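## Task

Take the tube standing in well B3 of the blue source rack RA and seat it fully in well B2 of the white destination rack RB. Every tube not named here must end up upright in its original well (moving them temporarily is allowed). Both racks must end roughly where they began and sit flat on the bench mat (moving them temporarily is allowed). Nothing counts if it stays in place only because the robot is holding it. At the end the gripper must release and back away; contact with DONE or its housing still counts as clear. Finish by releasing and then pressing DONE until its lamp lights; the job ends when DONE goes down. Do not press DONE unless everything that had to change is actually correct.

## Robot and tools

Robot and scene: a single six-joint arm with a two-finger parallel gripper, working over a table with two loose tube racks: RA (blue, source) and RB (white, destination). Initially row A of each rack is the row closest to the arm's base, and column 1 is leftmost when viewed from the base. A DONE button with a lamp above it ends the job when pushed down far enough to light. Loose objects may occasionally get a brief external shove. Knocking anything off the table ends the scene badly; also avoid drops, slips, slams and hard pushes.

Frame: all poses use the scene frame. Origin is on the tabletop directly under the arm's base; +z is up; looking along +x, +y points left. Positions are in metres; orientation is a quaternion written w first (qw, qx, qy, qz). The base itself may be slightly tilted relative to the table, and reported hand position grows less accurate at long reach. Motions often finish a centimetre or more off, usually low.

Gripper: fingers extend along the gripper's own +z axis and close along its y axis. end_effector_position is the point midway between the finger pads, roughly 1 cm short of the fingertips. Opening is a scale from -1 (closed) to +1 (fully open, 0.094 m). To hold something, command an opening below the measured one (grip_measured); about 0.03 below gives a firm grip, less gives a lighter one. Readings can carry a constant error of up to about 1 mm of opening.

execute_actions(actions): actions is a list of actions; each action is a list of up to 15 rows, one row per 1/30 s control step, and a short table repeats its final row to fill 15 steps. Each row is 8 numbers: x, y, z, qw, qx, qy, qz, opening. The first seven are an absolute target pose for the gripper in the scene frame, the last is the opening on the -1..1 scale. A target lying more than 0.6 m from the gripper's current position along any of the gripper's axes is rejected; if the first action fails this against the latest reported state, or any action is malformed, nothing runs. Send the desired quaternion in every row to hold orientation rather than copying a possibly drifted reported one. Each step the controller clips the command to within 70 mm and 16 degrees of the measured pose and favours position over orientation; after an action the arm goes no further than the last clipped pose, so distant targets need further actions. An empty list just returns the current state and images.

move(target, speed, blocking): target is one 8-number row as above, an absolute pose plus opening. The gripper follows a straight path to it and rotates the shorter way. speed is the path's top speed in m/s, 0.002 to 0.5 (default 0.25); rotation is capped at twice that in rad/s. Paths last 0.5 to 10 s and stop short if longer. The opening is applied at the start. The path ignores obstacles, so contacts hit harder with speed and press harder the further the target lies beyond the contact. blocking=false returns after 0.5 s while motion continues; until a result shows the move finished, other moves and execute_actions are refused, so use wait or stop first. The result adds a "move:" line with the outcome (done, off_target, moving, held, fault) and any limits: limits=paced means the sent pose was clipped; limits=held means a check stopped some steps, after which the arm may surge faster than speed. Distance to target is also given.

wait(seconds): 0 to 10 s; the arm holds its last command, a running move continues, and it returns early when that move ends. stop(): brakes a running move; fingers keep moving. zoom_image(camera, region): camera is one of cam_head_left, cam_head_right, cam_high, cam_low, cam_wrist; region is [x0, y0, x1, y1] in image pixels from the top-left, at most 504 by 504. finished_scene(scene): ends the current scene, given its number, irreversibly, and reports success and the next task.

Results: the state gives end_effector_position and end_effector_quat_wxyz, grip_measured, Hand target (the pose the controller is now driving toward), Joint positions and Joint velocities (waist, shoulder, elbow, wrist pitch, wrist yaw, wrist roll in rad and rad/s, then finger-pad gap in m), joint torques (noisy, offset, nonzero in free air), and images from all five cameras (head cameras, cam_high and cam_low 896x504; cam_wrist 504x504 fisheye). Joint ranges in rad: waist -2.618 to 3.054, shoulder and elbow 0.000 to 3.142, wrist pitch and wrist yaw -1.571 to 1.571, wrist roll -2.094 to 2.094. A "pose unreachable" line means the clearance check (which treats the base mount as part of the arm) altered or blocked the command. FAULT lines report stops. MOTOR HOT appears at 75 °C; at 90 °C the arm halts for 10 s, and at 100 °C motors and gripper go limp and the arm drops, so avoid long loaded holds. An arm pushed against an object usually keeps pressing until given a new command.

Suggested order: inspect images, open, approach above the named tube, descend, grip, lift straight up clear of the rack, move above the target well, lower until seated, release, rise, then press DONE and confirm the lamp before ending the scene.

Each tool is called after "Emit:" by a JSON object that holds its "method" and its "body", one argument or row to a line.

## Session

Emit:
{"method": "execute_actions", "body": {
  "actions": []
}}

Scene clock: 0.00 s.
end_effector_position=(+0.3114, +0.4453, +0.3648) grip_measured=+1.000 end_effector_quat_wxyz=(-0.349, +0.654, -0.658, -0.134)
Joint positions: [ 1.275  2.323  2.181 -0.872  0.613 -0.624  0.094]
Joint velocities: [-0.012 -0.012 -0.007 -0.051  0.022  0.007  0.   ]
Joint torques (N m, as the arm reports them, + toward a larger angle): no reading
Motor temperatures (°C, as the motors report them): [20 21 19 22 21 22]
Hand target: +0.310, +0.446, +0.388; -0.371, +0.641, -0.655, -0.150

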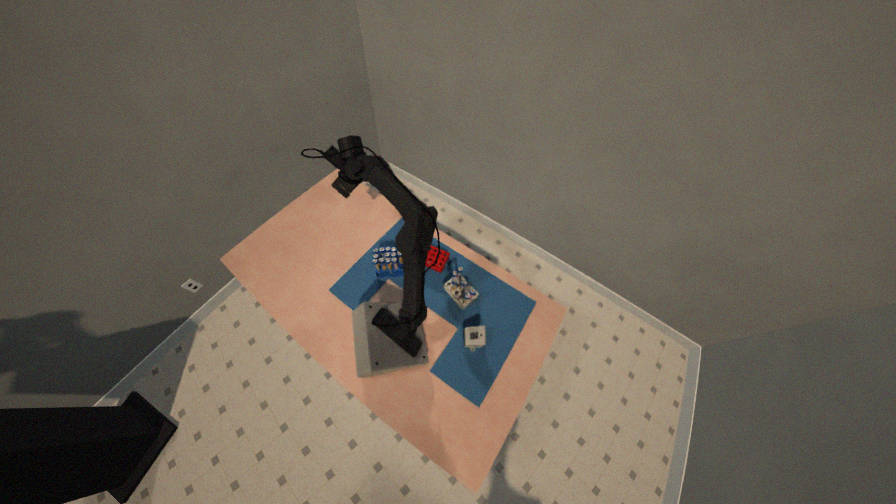

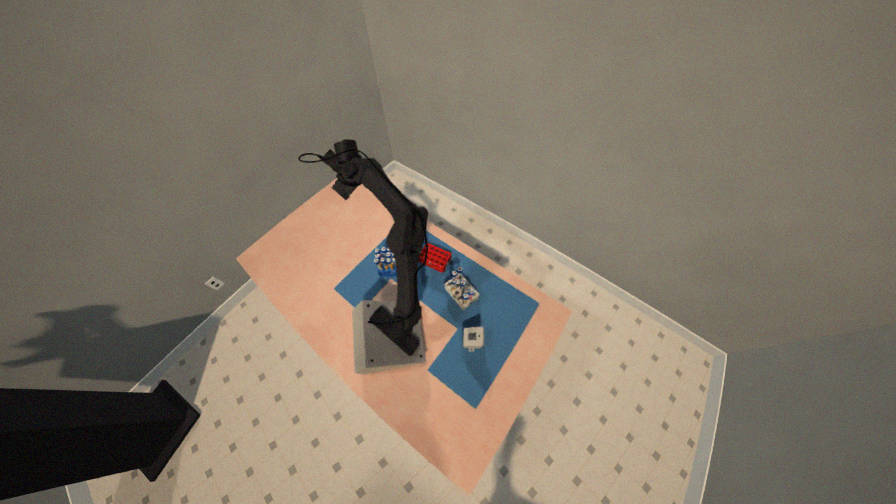

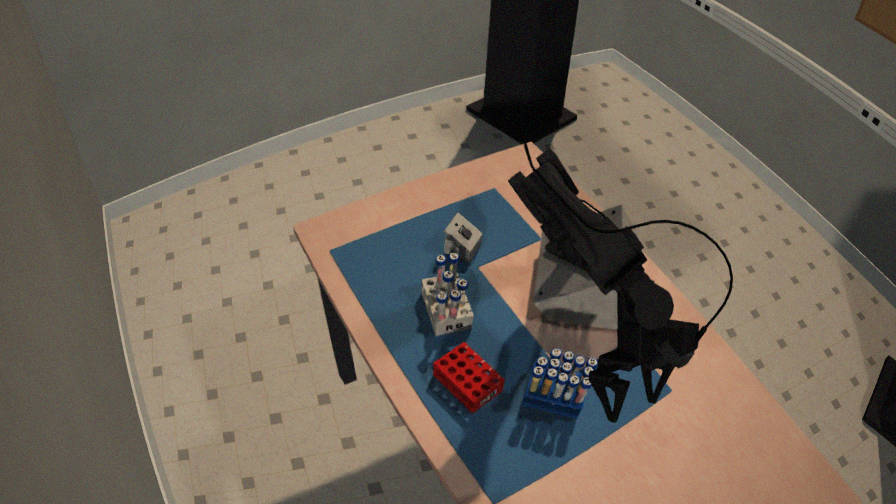

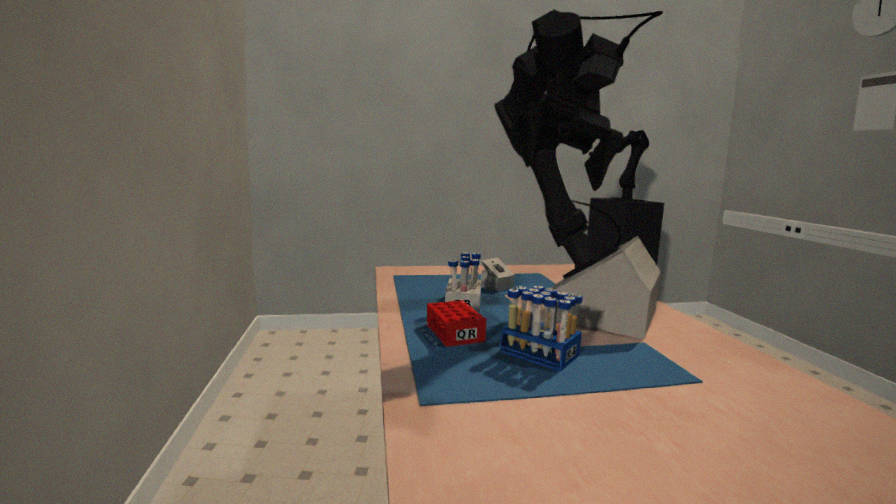

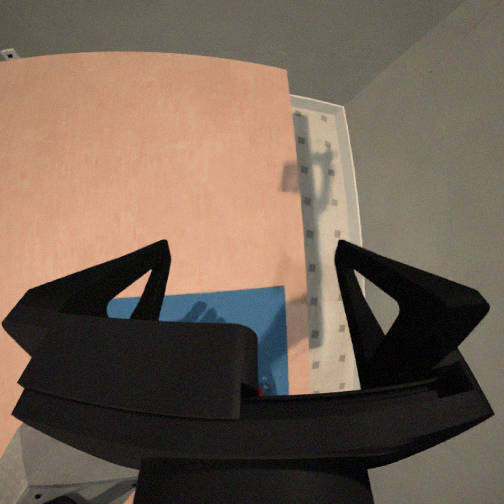

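Emit:
{"method": "move", "body": {
  "target": [0.28,0.2,0.3,0,0.707,-0.707,0,1]
}}

Scene clock: 7.60 s.
end_effector_position=(+0.2754, +0.2075, +0.2911) grip_measured=+1.000 end_effector_quat_wxyz=(-0.073, +0.714, -0.696, -0.020)
Joint positions: [ 1.199  1.9    1.732 -1.552  0.629 -0.299  0.094]
Joint velocities: [-0.002 -0.007 -0.022  0.007 -0.007 -0.051  0.   ]
Joint torques (N m, as the arm reports them, + toward a larger angle): [ 5.05 -7.66  3.84  0.26 -0.05  0.09]
Motor temperatures (°C, as the motors report them): [21 23 20 23 21 22]
Hand target: +0.275, +0.203, +0.298; -0.081, +0.707, -0.702, -0.030
Off the commanded pose: 0.013 m, 9 deg.
joint sent to its limit — the command would take joint 4 (wrist pitch) past its lower limit, so that joint was sent only as far as its limit.
move: off_target
camera_calibration (this result's frames):
cam_wrist: T_world_to_cam=[[0.996399, 0.0391696, 0.0752028, -0.305812], [-0.00194989, -0.876088, 0.482148, 0.0434525], [0.0847697, -0.480558, -0.872856, 0.455888], [0, 0, 0, 1]] pos_world=[0.26615, 0.269127, 0.399972]

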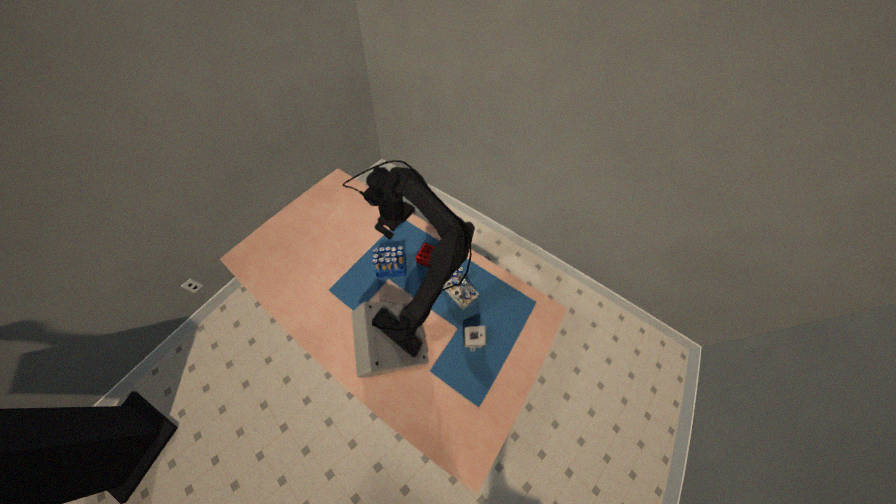

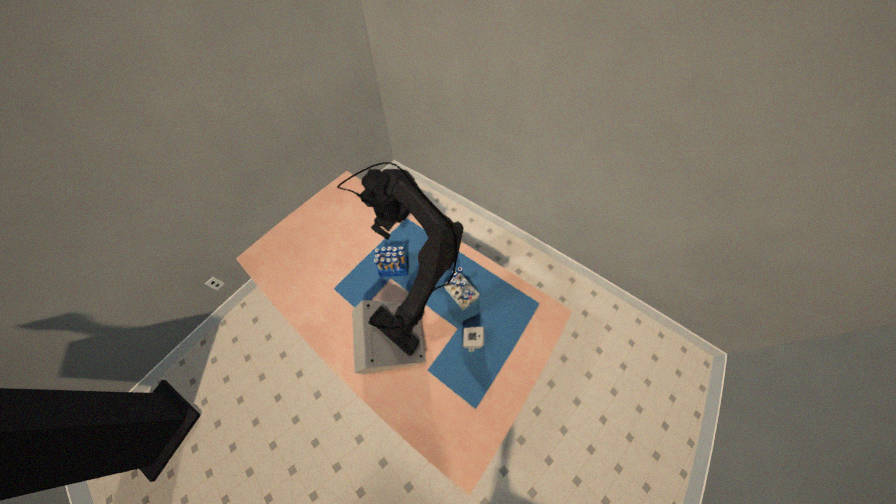

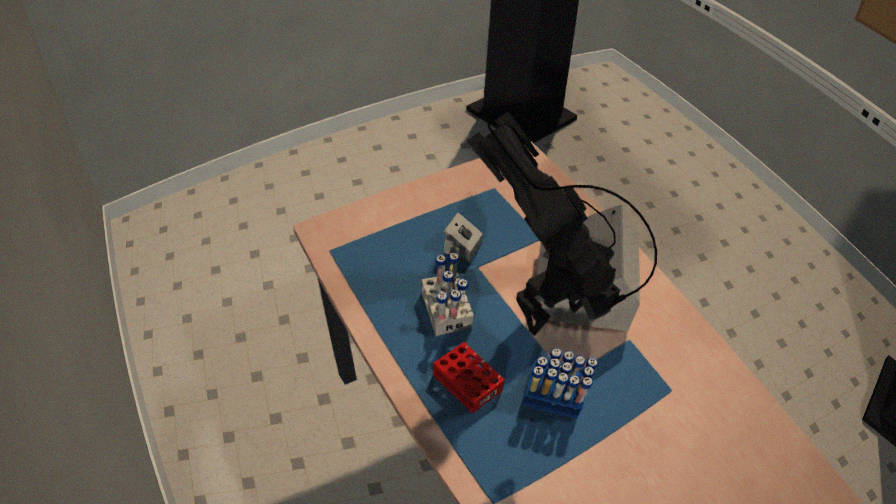

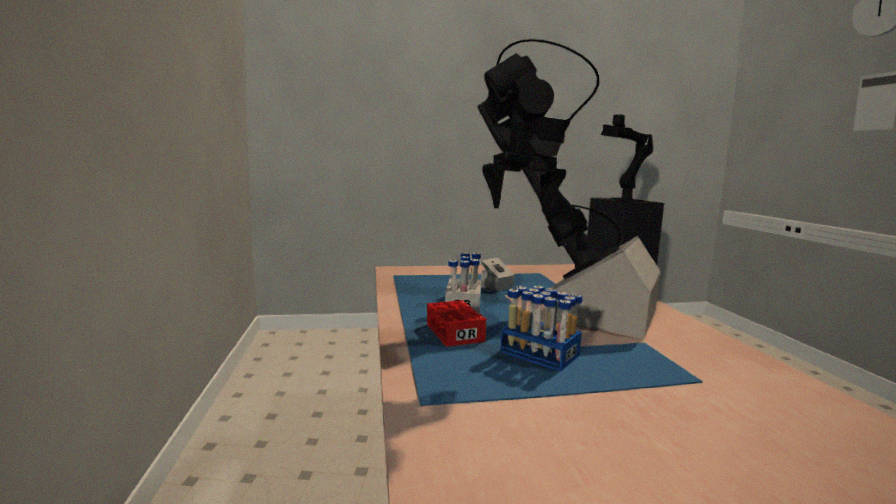

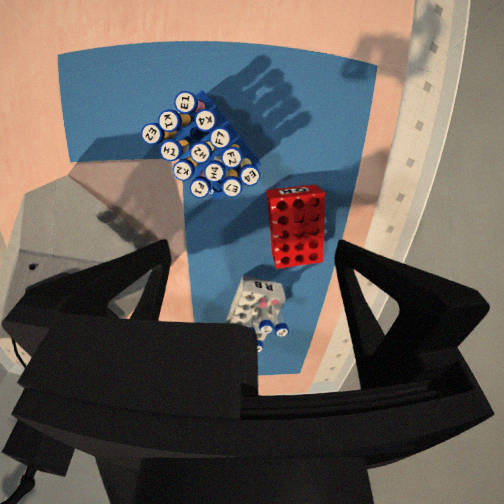

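Emit:
{"method": "zoom_image", "body": {
  "camera": "cam_high",
  "region": [400,200,620,430]
}}

Emit:
{"method": "zoom_image", "body": {
  "camera": "cam_wrist",
  "region": [120,70,320,360]
}}

Region (400, 200, 620, 430) of cam_high's 896x504 image, scaled by 2.191, with more detail than that image has; it fills the left 482 columns of this view, and the rest is white.

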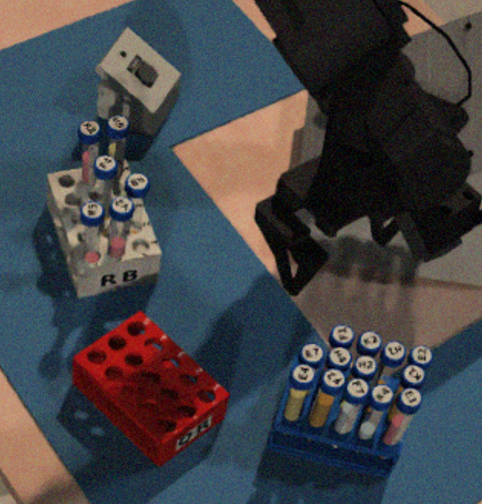

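Region (120, 70, 320, 360) of cam_wrist's 504x504 image, scaled by 1.738, with more detail than that image has; it fills the left 348 columns of this view, and the rest is white.

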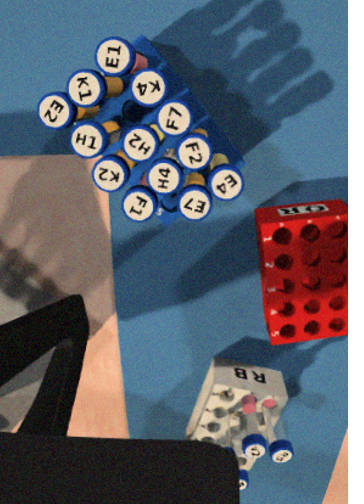

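Emit:
{"method": "move", "body": {
  "target": [0.25,0.245,0.19,0,0.317,-0.948,0,-0.4]
}}

Scene clock: 35.27 s.
end_effector_position=(+0.2519, +0.2407, +0.1888) grip_measured=-0.399 end_effector_quat_wxyz=(-0.004, -0.325, +0.946, -0.007)
Joint positions: [ 1.094  2.084  1.556 -1.32   0.618  0.627  0.028]
Joint velocities: [ 0.002  0.007  0.022  0.007 -0.066  0.051  0.   ]
Joint torques (N m, as the arm reports them, + toward a larger angle): [ 5.82 -7.04  4.03  0.17  0.    0.08]
Motor temperatures (°C, as the motors report them): [21 23 20 23 21 22]
Hand target: +0.250, +0.246, +0.189; +0.001, -0.318, +0.948, -0.001
Off the commanded pose: 0.005 m, 1 deg.
move: done
camera_calibration (this result's frames):
cam_wrist: T_world_to_cam=[[0.628866, -0.777489, 0.00618729, 0.0261913], [-0.622277, -0.498521, 0.60353, 0.164324], [-0.466154, -0.383389, -0.797316, 0.48572], [0, 0, 0, 1]] pos_world=[0.312205, 0.288502, 0.287936]

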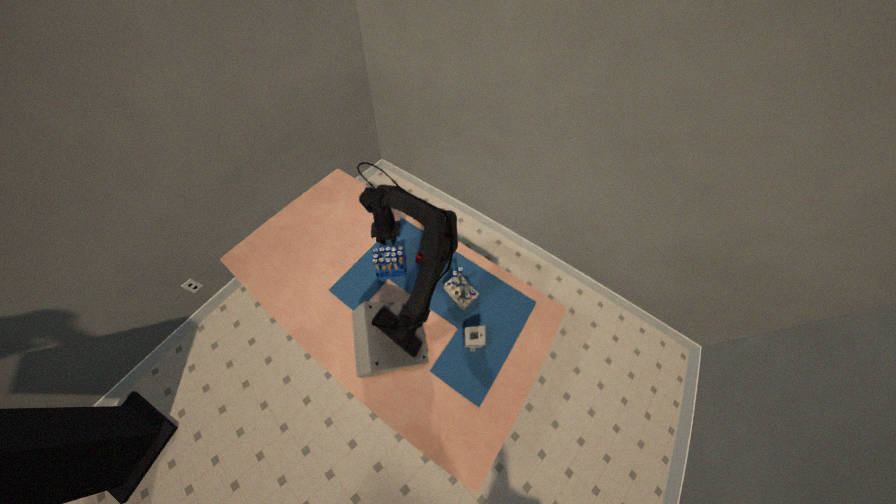

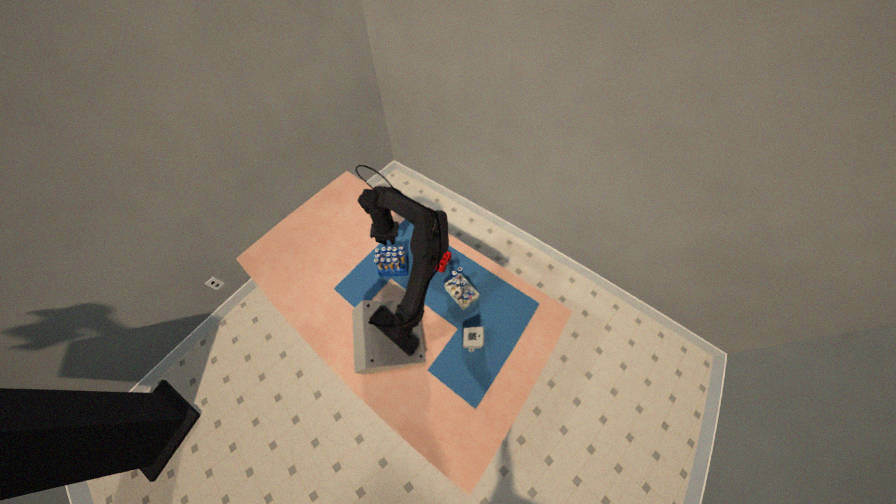

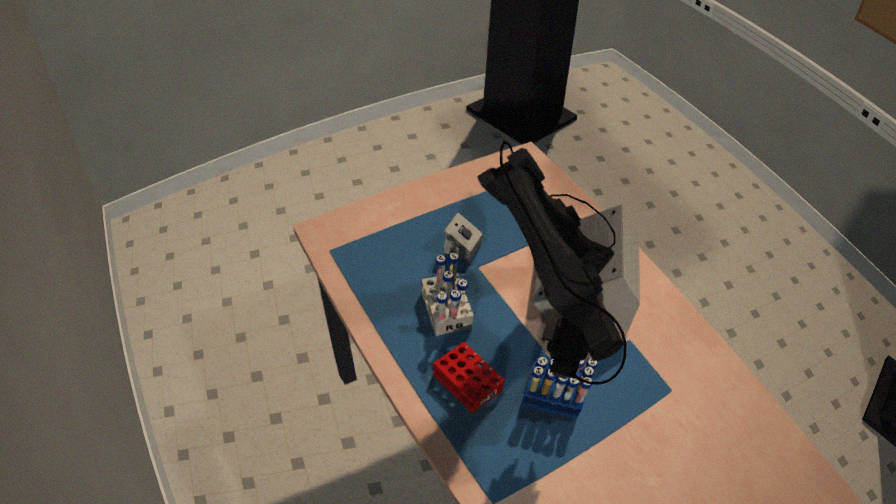

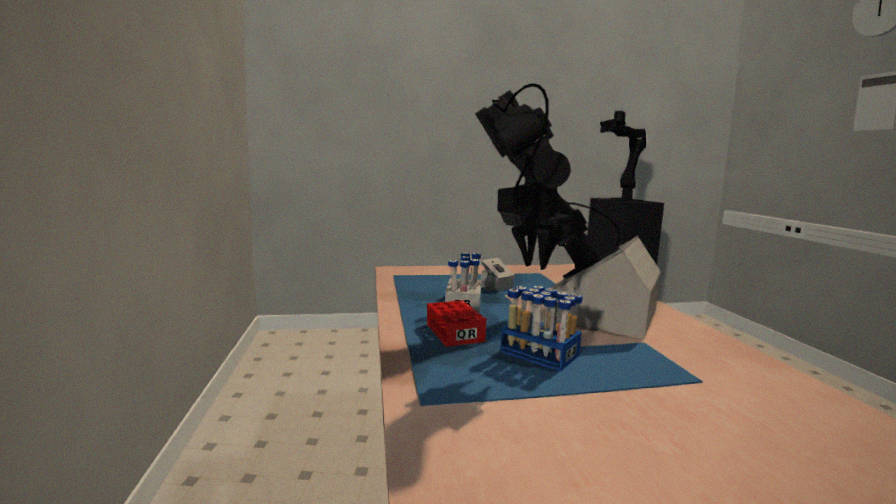

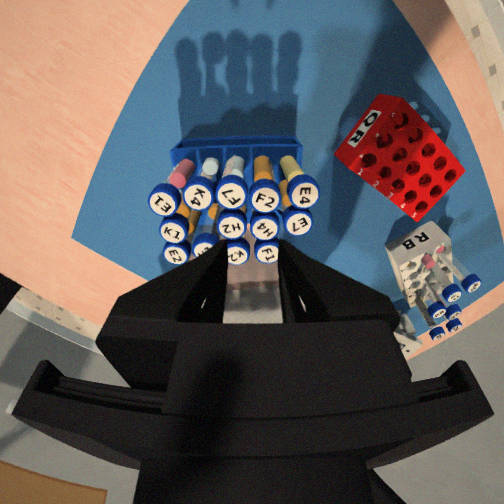

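Emit:
{"method": "move", "body": {
  "target": [0.233,0.246,0.16,0,0.317,-0.948,0,-0.45],
  "speed": 0.08
}}

Scene clock: 45.33 s.
end_effector_position=(+0.2329, +0.2421, +0.1586) grip_measured=-0.448 end_effector_quat_wxyz=(-0.008, -0.320, +0.947, -0.007)
Joint positions: [ 1.086  2.084  1.417 -1.181  0.615  0.63   0.026]
Joint velocities: [ 0.017 -0.012  0.007  0.022  0.007 -0.007 -0.001]
Joint torques (N m, as the arm reports them, + toward a larger angle): [ 5.49 -7.61  3.85  0.19 -0.01 -0.01]
Motor temperatures (°C, as the motors report them): [21 23 20 23 21 22]
Hand target: +0.233, +0.246, +0.160; -0.000, -0.317, +0.948, -0.000
Off the commanded pose: 0.004 m, 1 deg.
move: done
camera_calibration (this result's frames):
cam_wrist: T_world_to_cam=[[0.621438, -0.783449, 0.00475785, 0.0427892], [-0.623469, -0.490844, 0.608571, 0.16898], [-0.474449, -0.381155, -0.793485, 0.454039], [0, 0, 0, 1]] pos_world=[0.294181, 0.289525, 0.257233]

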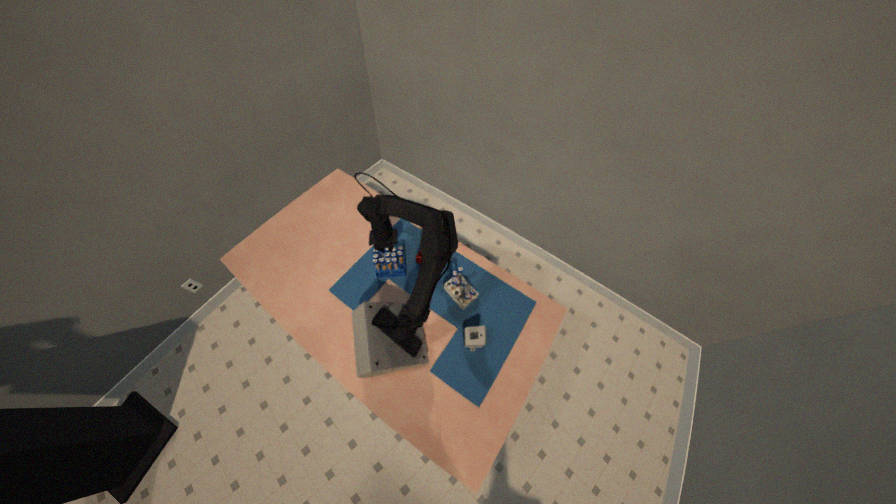

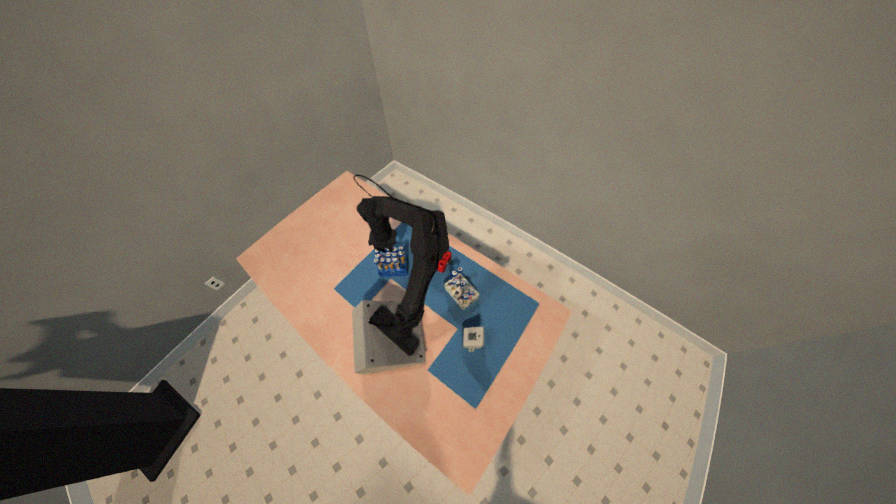

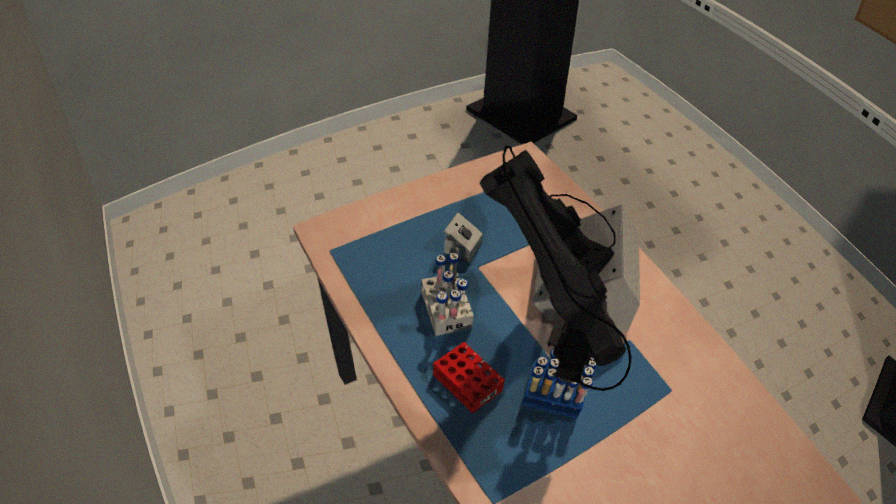

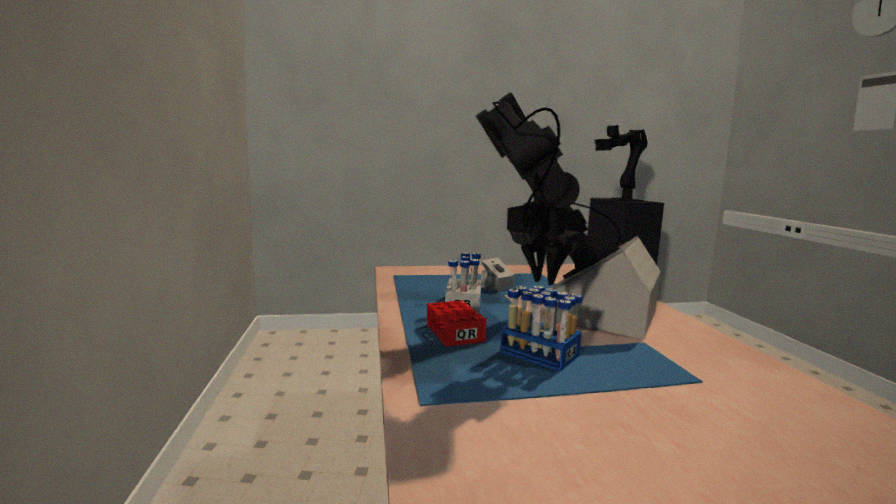

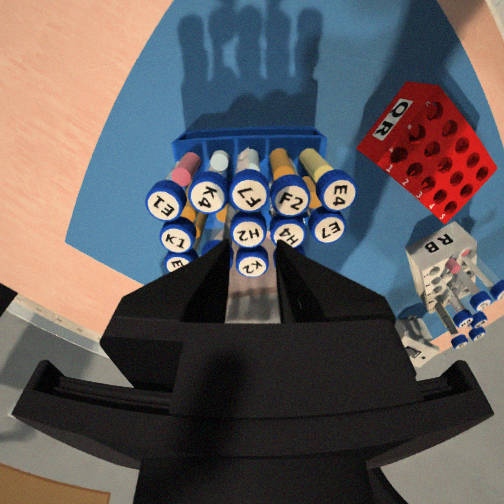

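Emit:
{"method": "move", "body": {
  "target": [0.228,0.245,0.14,0,0.317,-0.948,0,-0.5],
  "speed": 0.04
}}

Emit:
{"method": "zoom_image", "body": {
  "camera": "cam_low",
  "region": [430,200,650,380]
}}

Scene clock: 55.27 s.
end_effector_position=(+0.2271, +0.2413, +0.1392) grip_measured=-0.499 end_effector_quat_wxyz=(-0.010, -0.314, +0.949, -0.005)
Joint positions: [ 1.064  2.084  1.343 -1.09   0.615  0.616  0.024]
Joint velocities: [-0.002 -0.002  0.017  0.022  0.007  0.051  0.001]
Joint torques (N m, as the arm reports them, + toward a larger angle): [ 5.41 -7.39  3.83  0.18  0.11 -0.12]
Motor temperatures (°C, as the motors report them): [21 23 20 23 21 22]
Hand target: +0.228, +0.245, +0.140; -0.000, -0.317, +0.948, -0.000
Off the commanded pose: 0.004 m, 1 deg.
move: done
camera_calibration (this result's frames):
cam_wrist: T_world_to_cam=[[0.610938, -0.791678, -0.00110361, 0.0510902], [-0.626783, -0.484539, 0.610218, 0.175762], [-0.48363, -0.372113, -0.792233, 0.435379], [0, 0, 0, 1]] pos_world=[0.289514, 0.287621, 0.237726]

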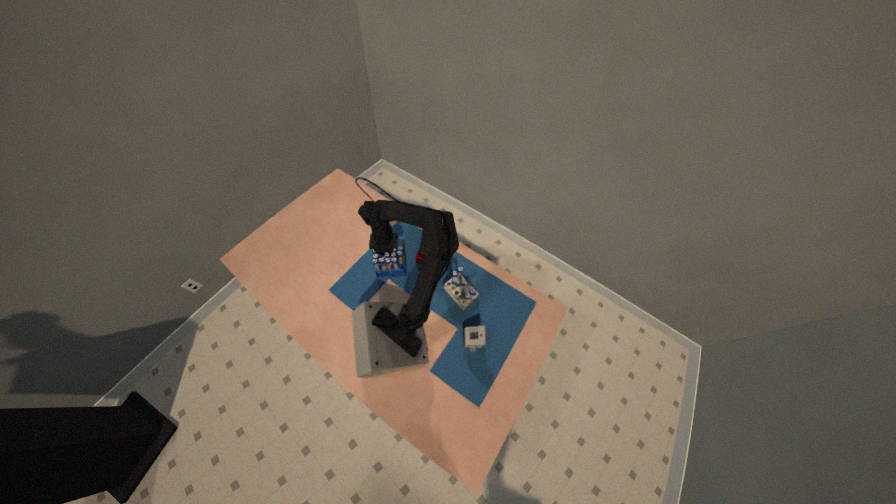

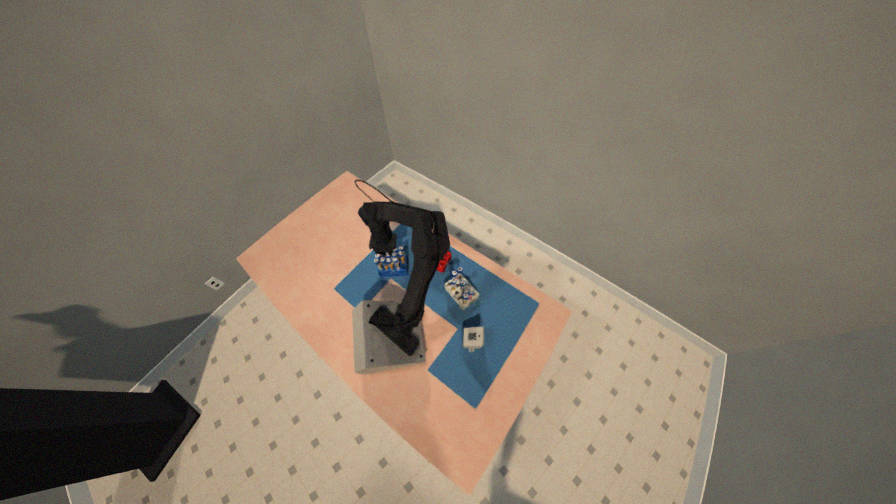

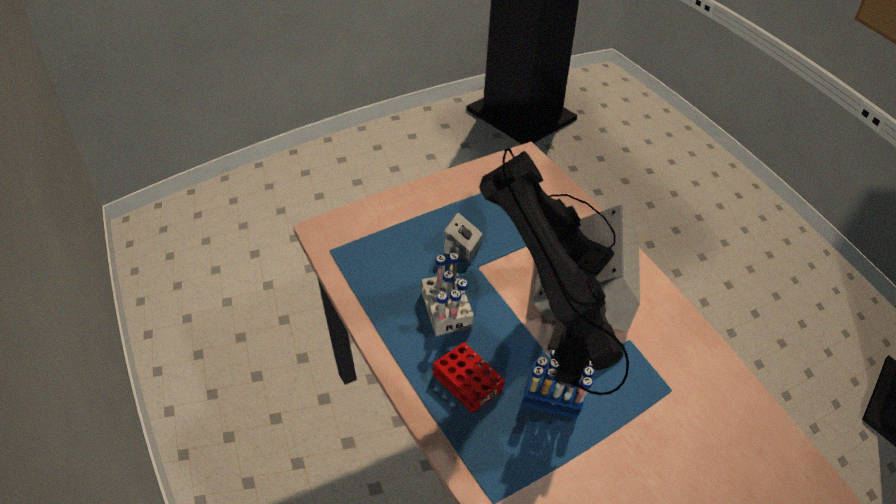

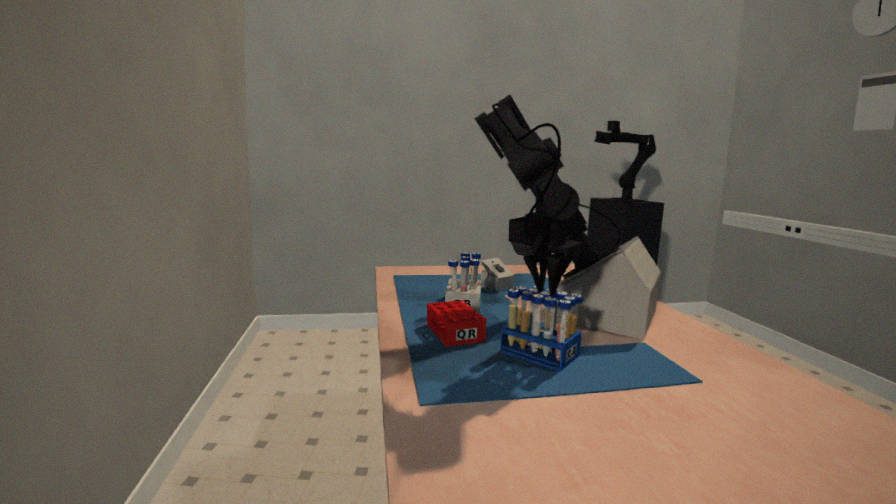

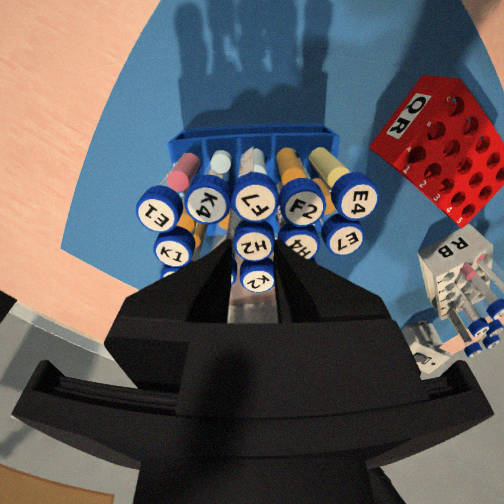

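Region (430, 200, 650, 380) of cam_low's 896x504 image, scaled by 2.291, with more detail than that image has; it fills the top 412 rows of this view, and the rest is white.

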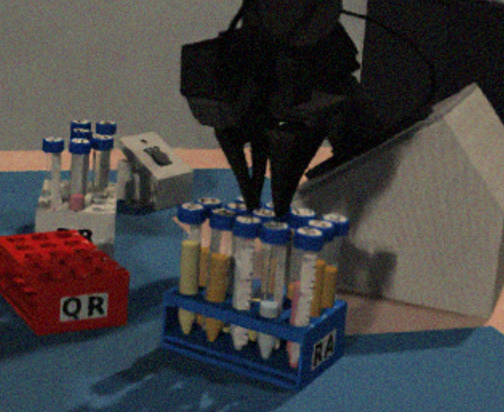

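Emit:
{"method": "move", "body": {
  "target": [0.222,0.240,0.127,0,0.317,-0.948,0,-0.46],
  "speed": 0.03
}}

Scene clock: 64.23 s.
end_effector_position=(+0.2208, +0.2372, +0.1237) grip_measured=-0.461 end_effector_quat_wxyz=(-0.009, -0.316, +0.949, -0.009)
Joint positions: [ 1.051  2.084  1.277 -1.022  0.625  0.601  0.025]
Joint velocities: [-0.002  0.007 -0.007  0.007  0.037 -0.007 -0.   ]
Joint torques (N m, as the arm reports them, + toward a larger angle): [ 5.53 -8.68  3.51  0.15 -0.01 -0.12]
Motor temperatures (°C, as the motors report them): [21 23 20 23 21 22]
Hand target: +0.222, +0.240, +0.127; -0.000, -0.317, +0.948, -0.000
Off the commanded pose: 0.004 m, 1 deg.
move: done
camera_calibration (this result's frames):
cam_wrist: T_world_to_cam=[[0.61418, -0.789125, 0.00809097, 0.0491742], [-0.627652, -0.482238, 0.611146, 0.178844], [-0.478369, -0.380432, -0.791477, 0.419258], [0, 0, 0, 1]] pos_world=[0.28261, 0.284549, 0.222136]

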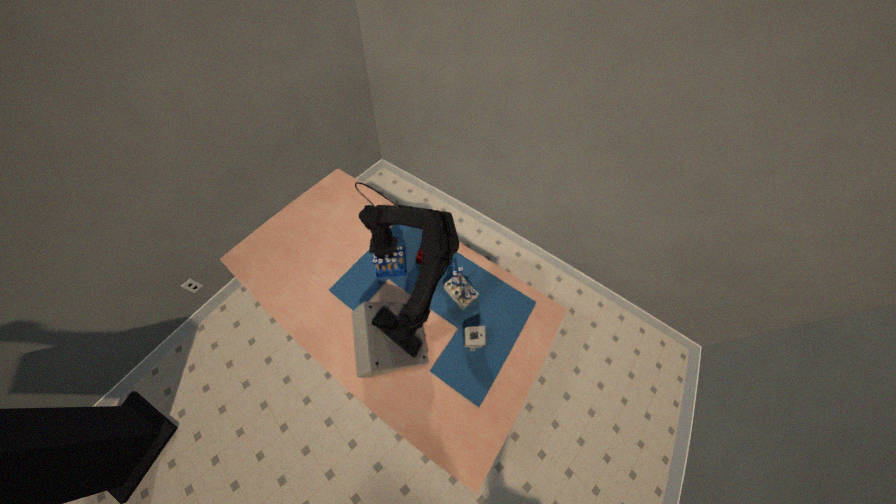

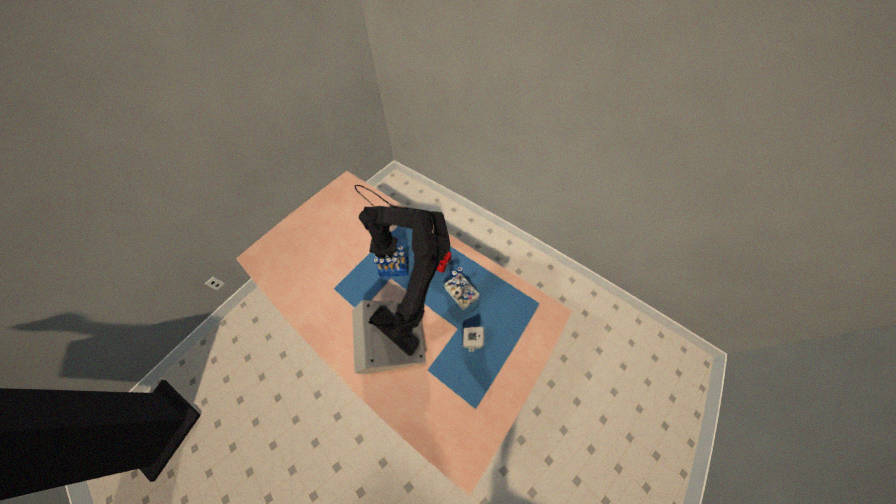

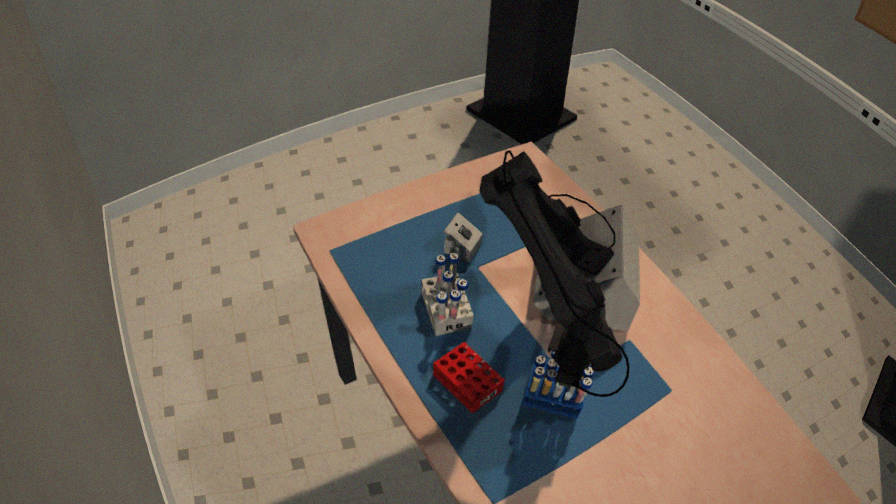

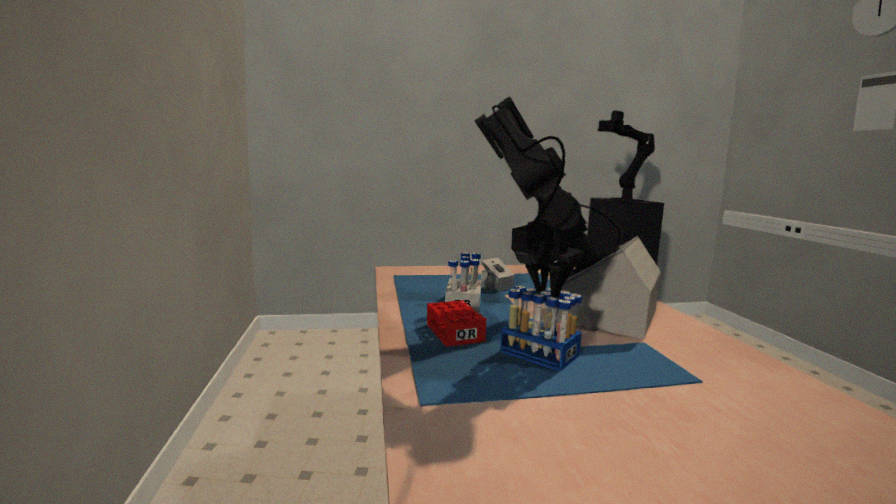

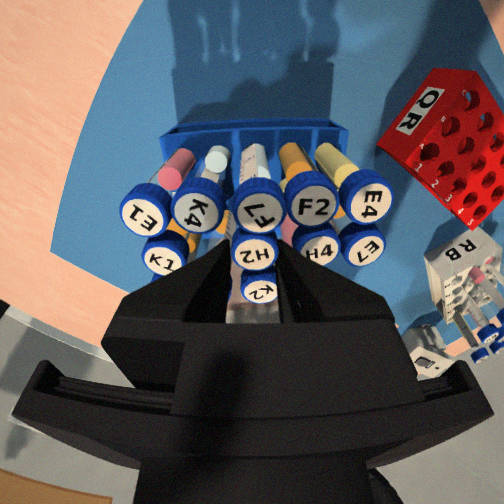

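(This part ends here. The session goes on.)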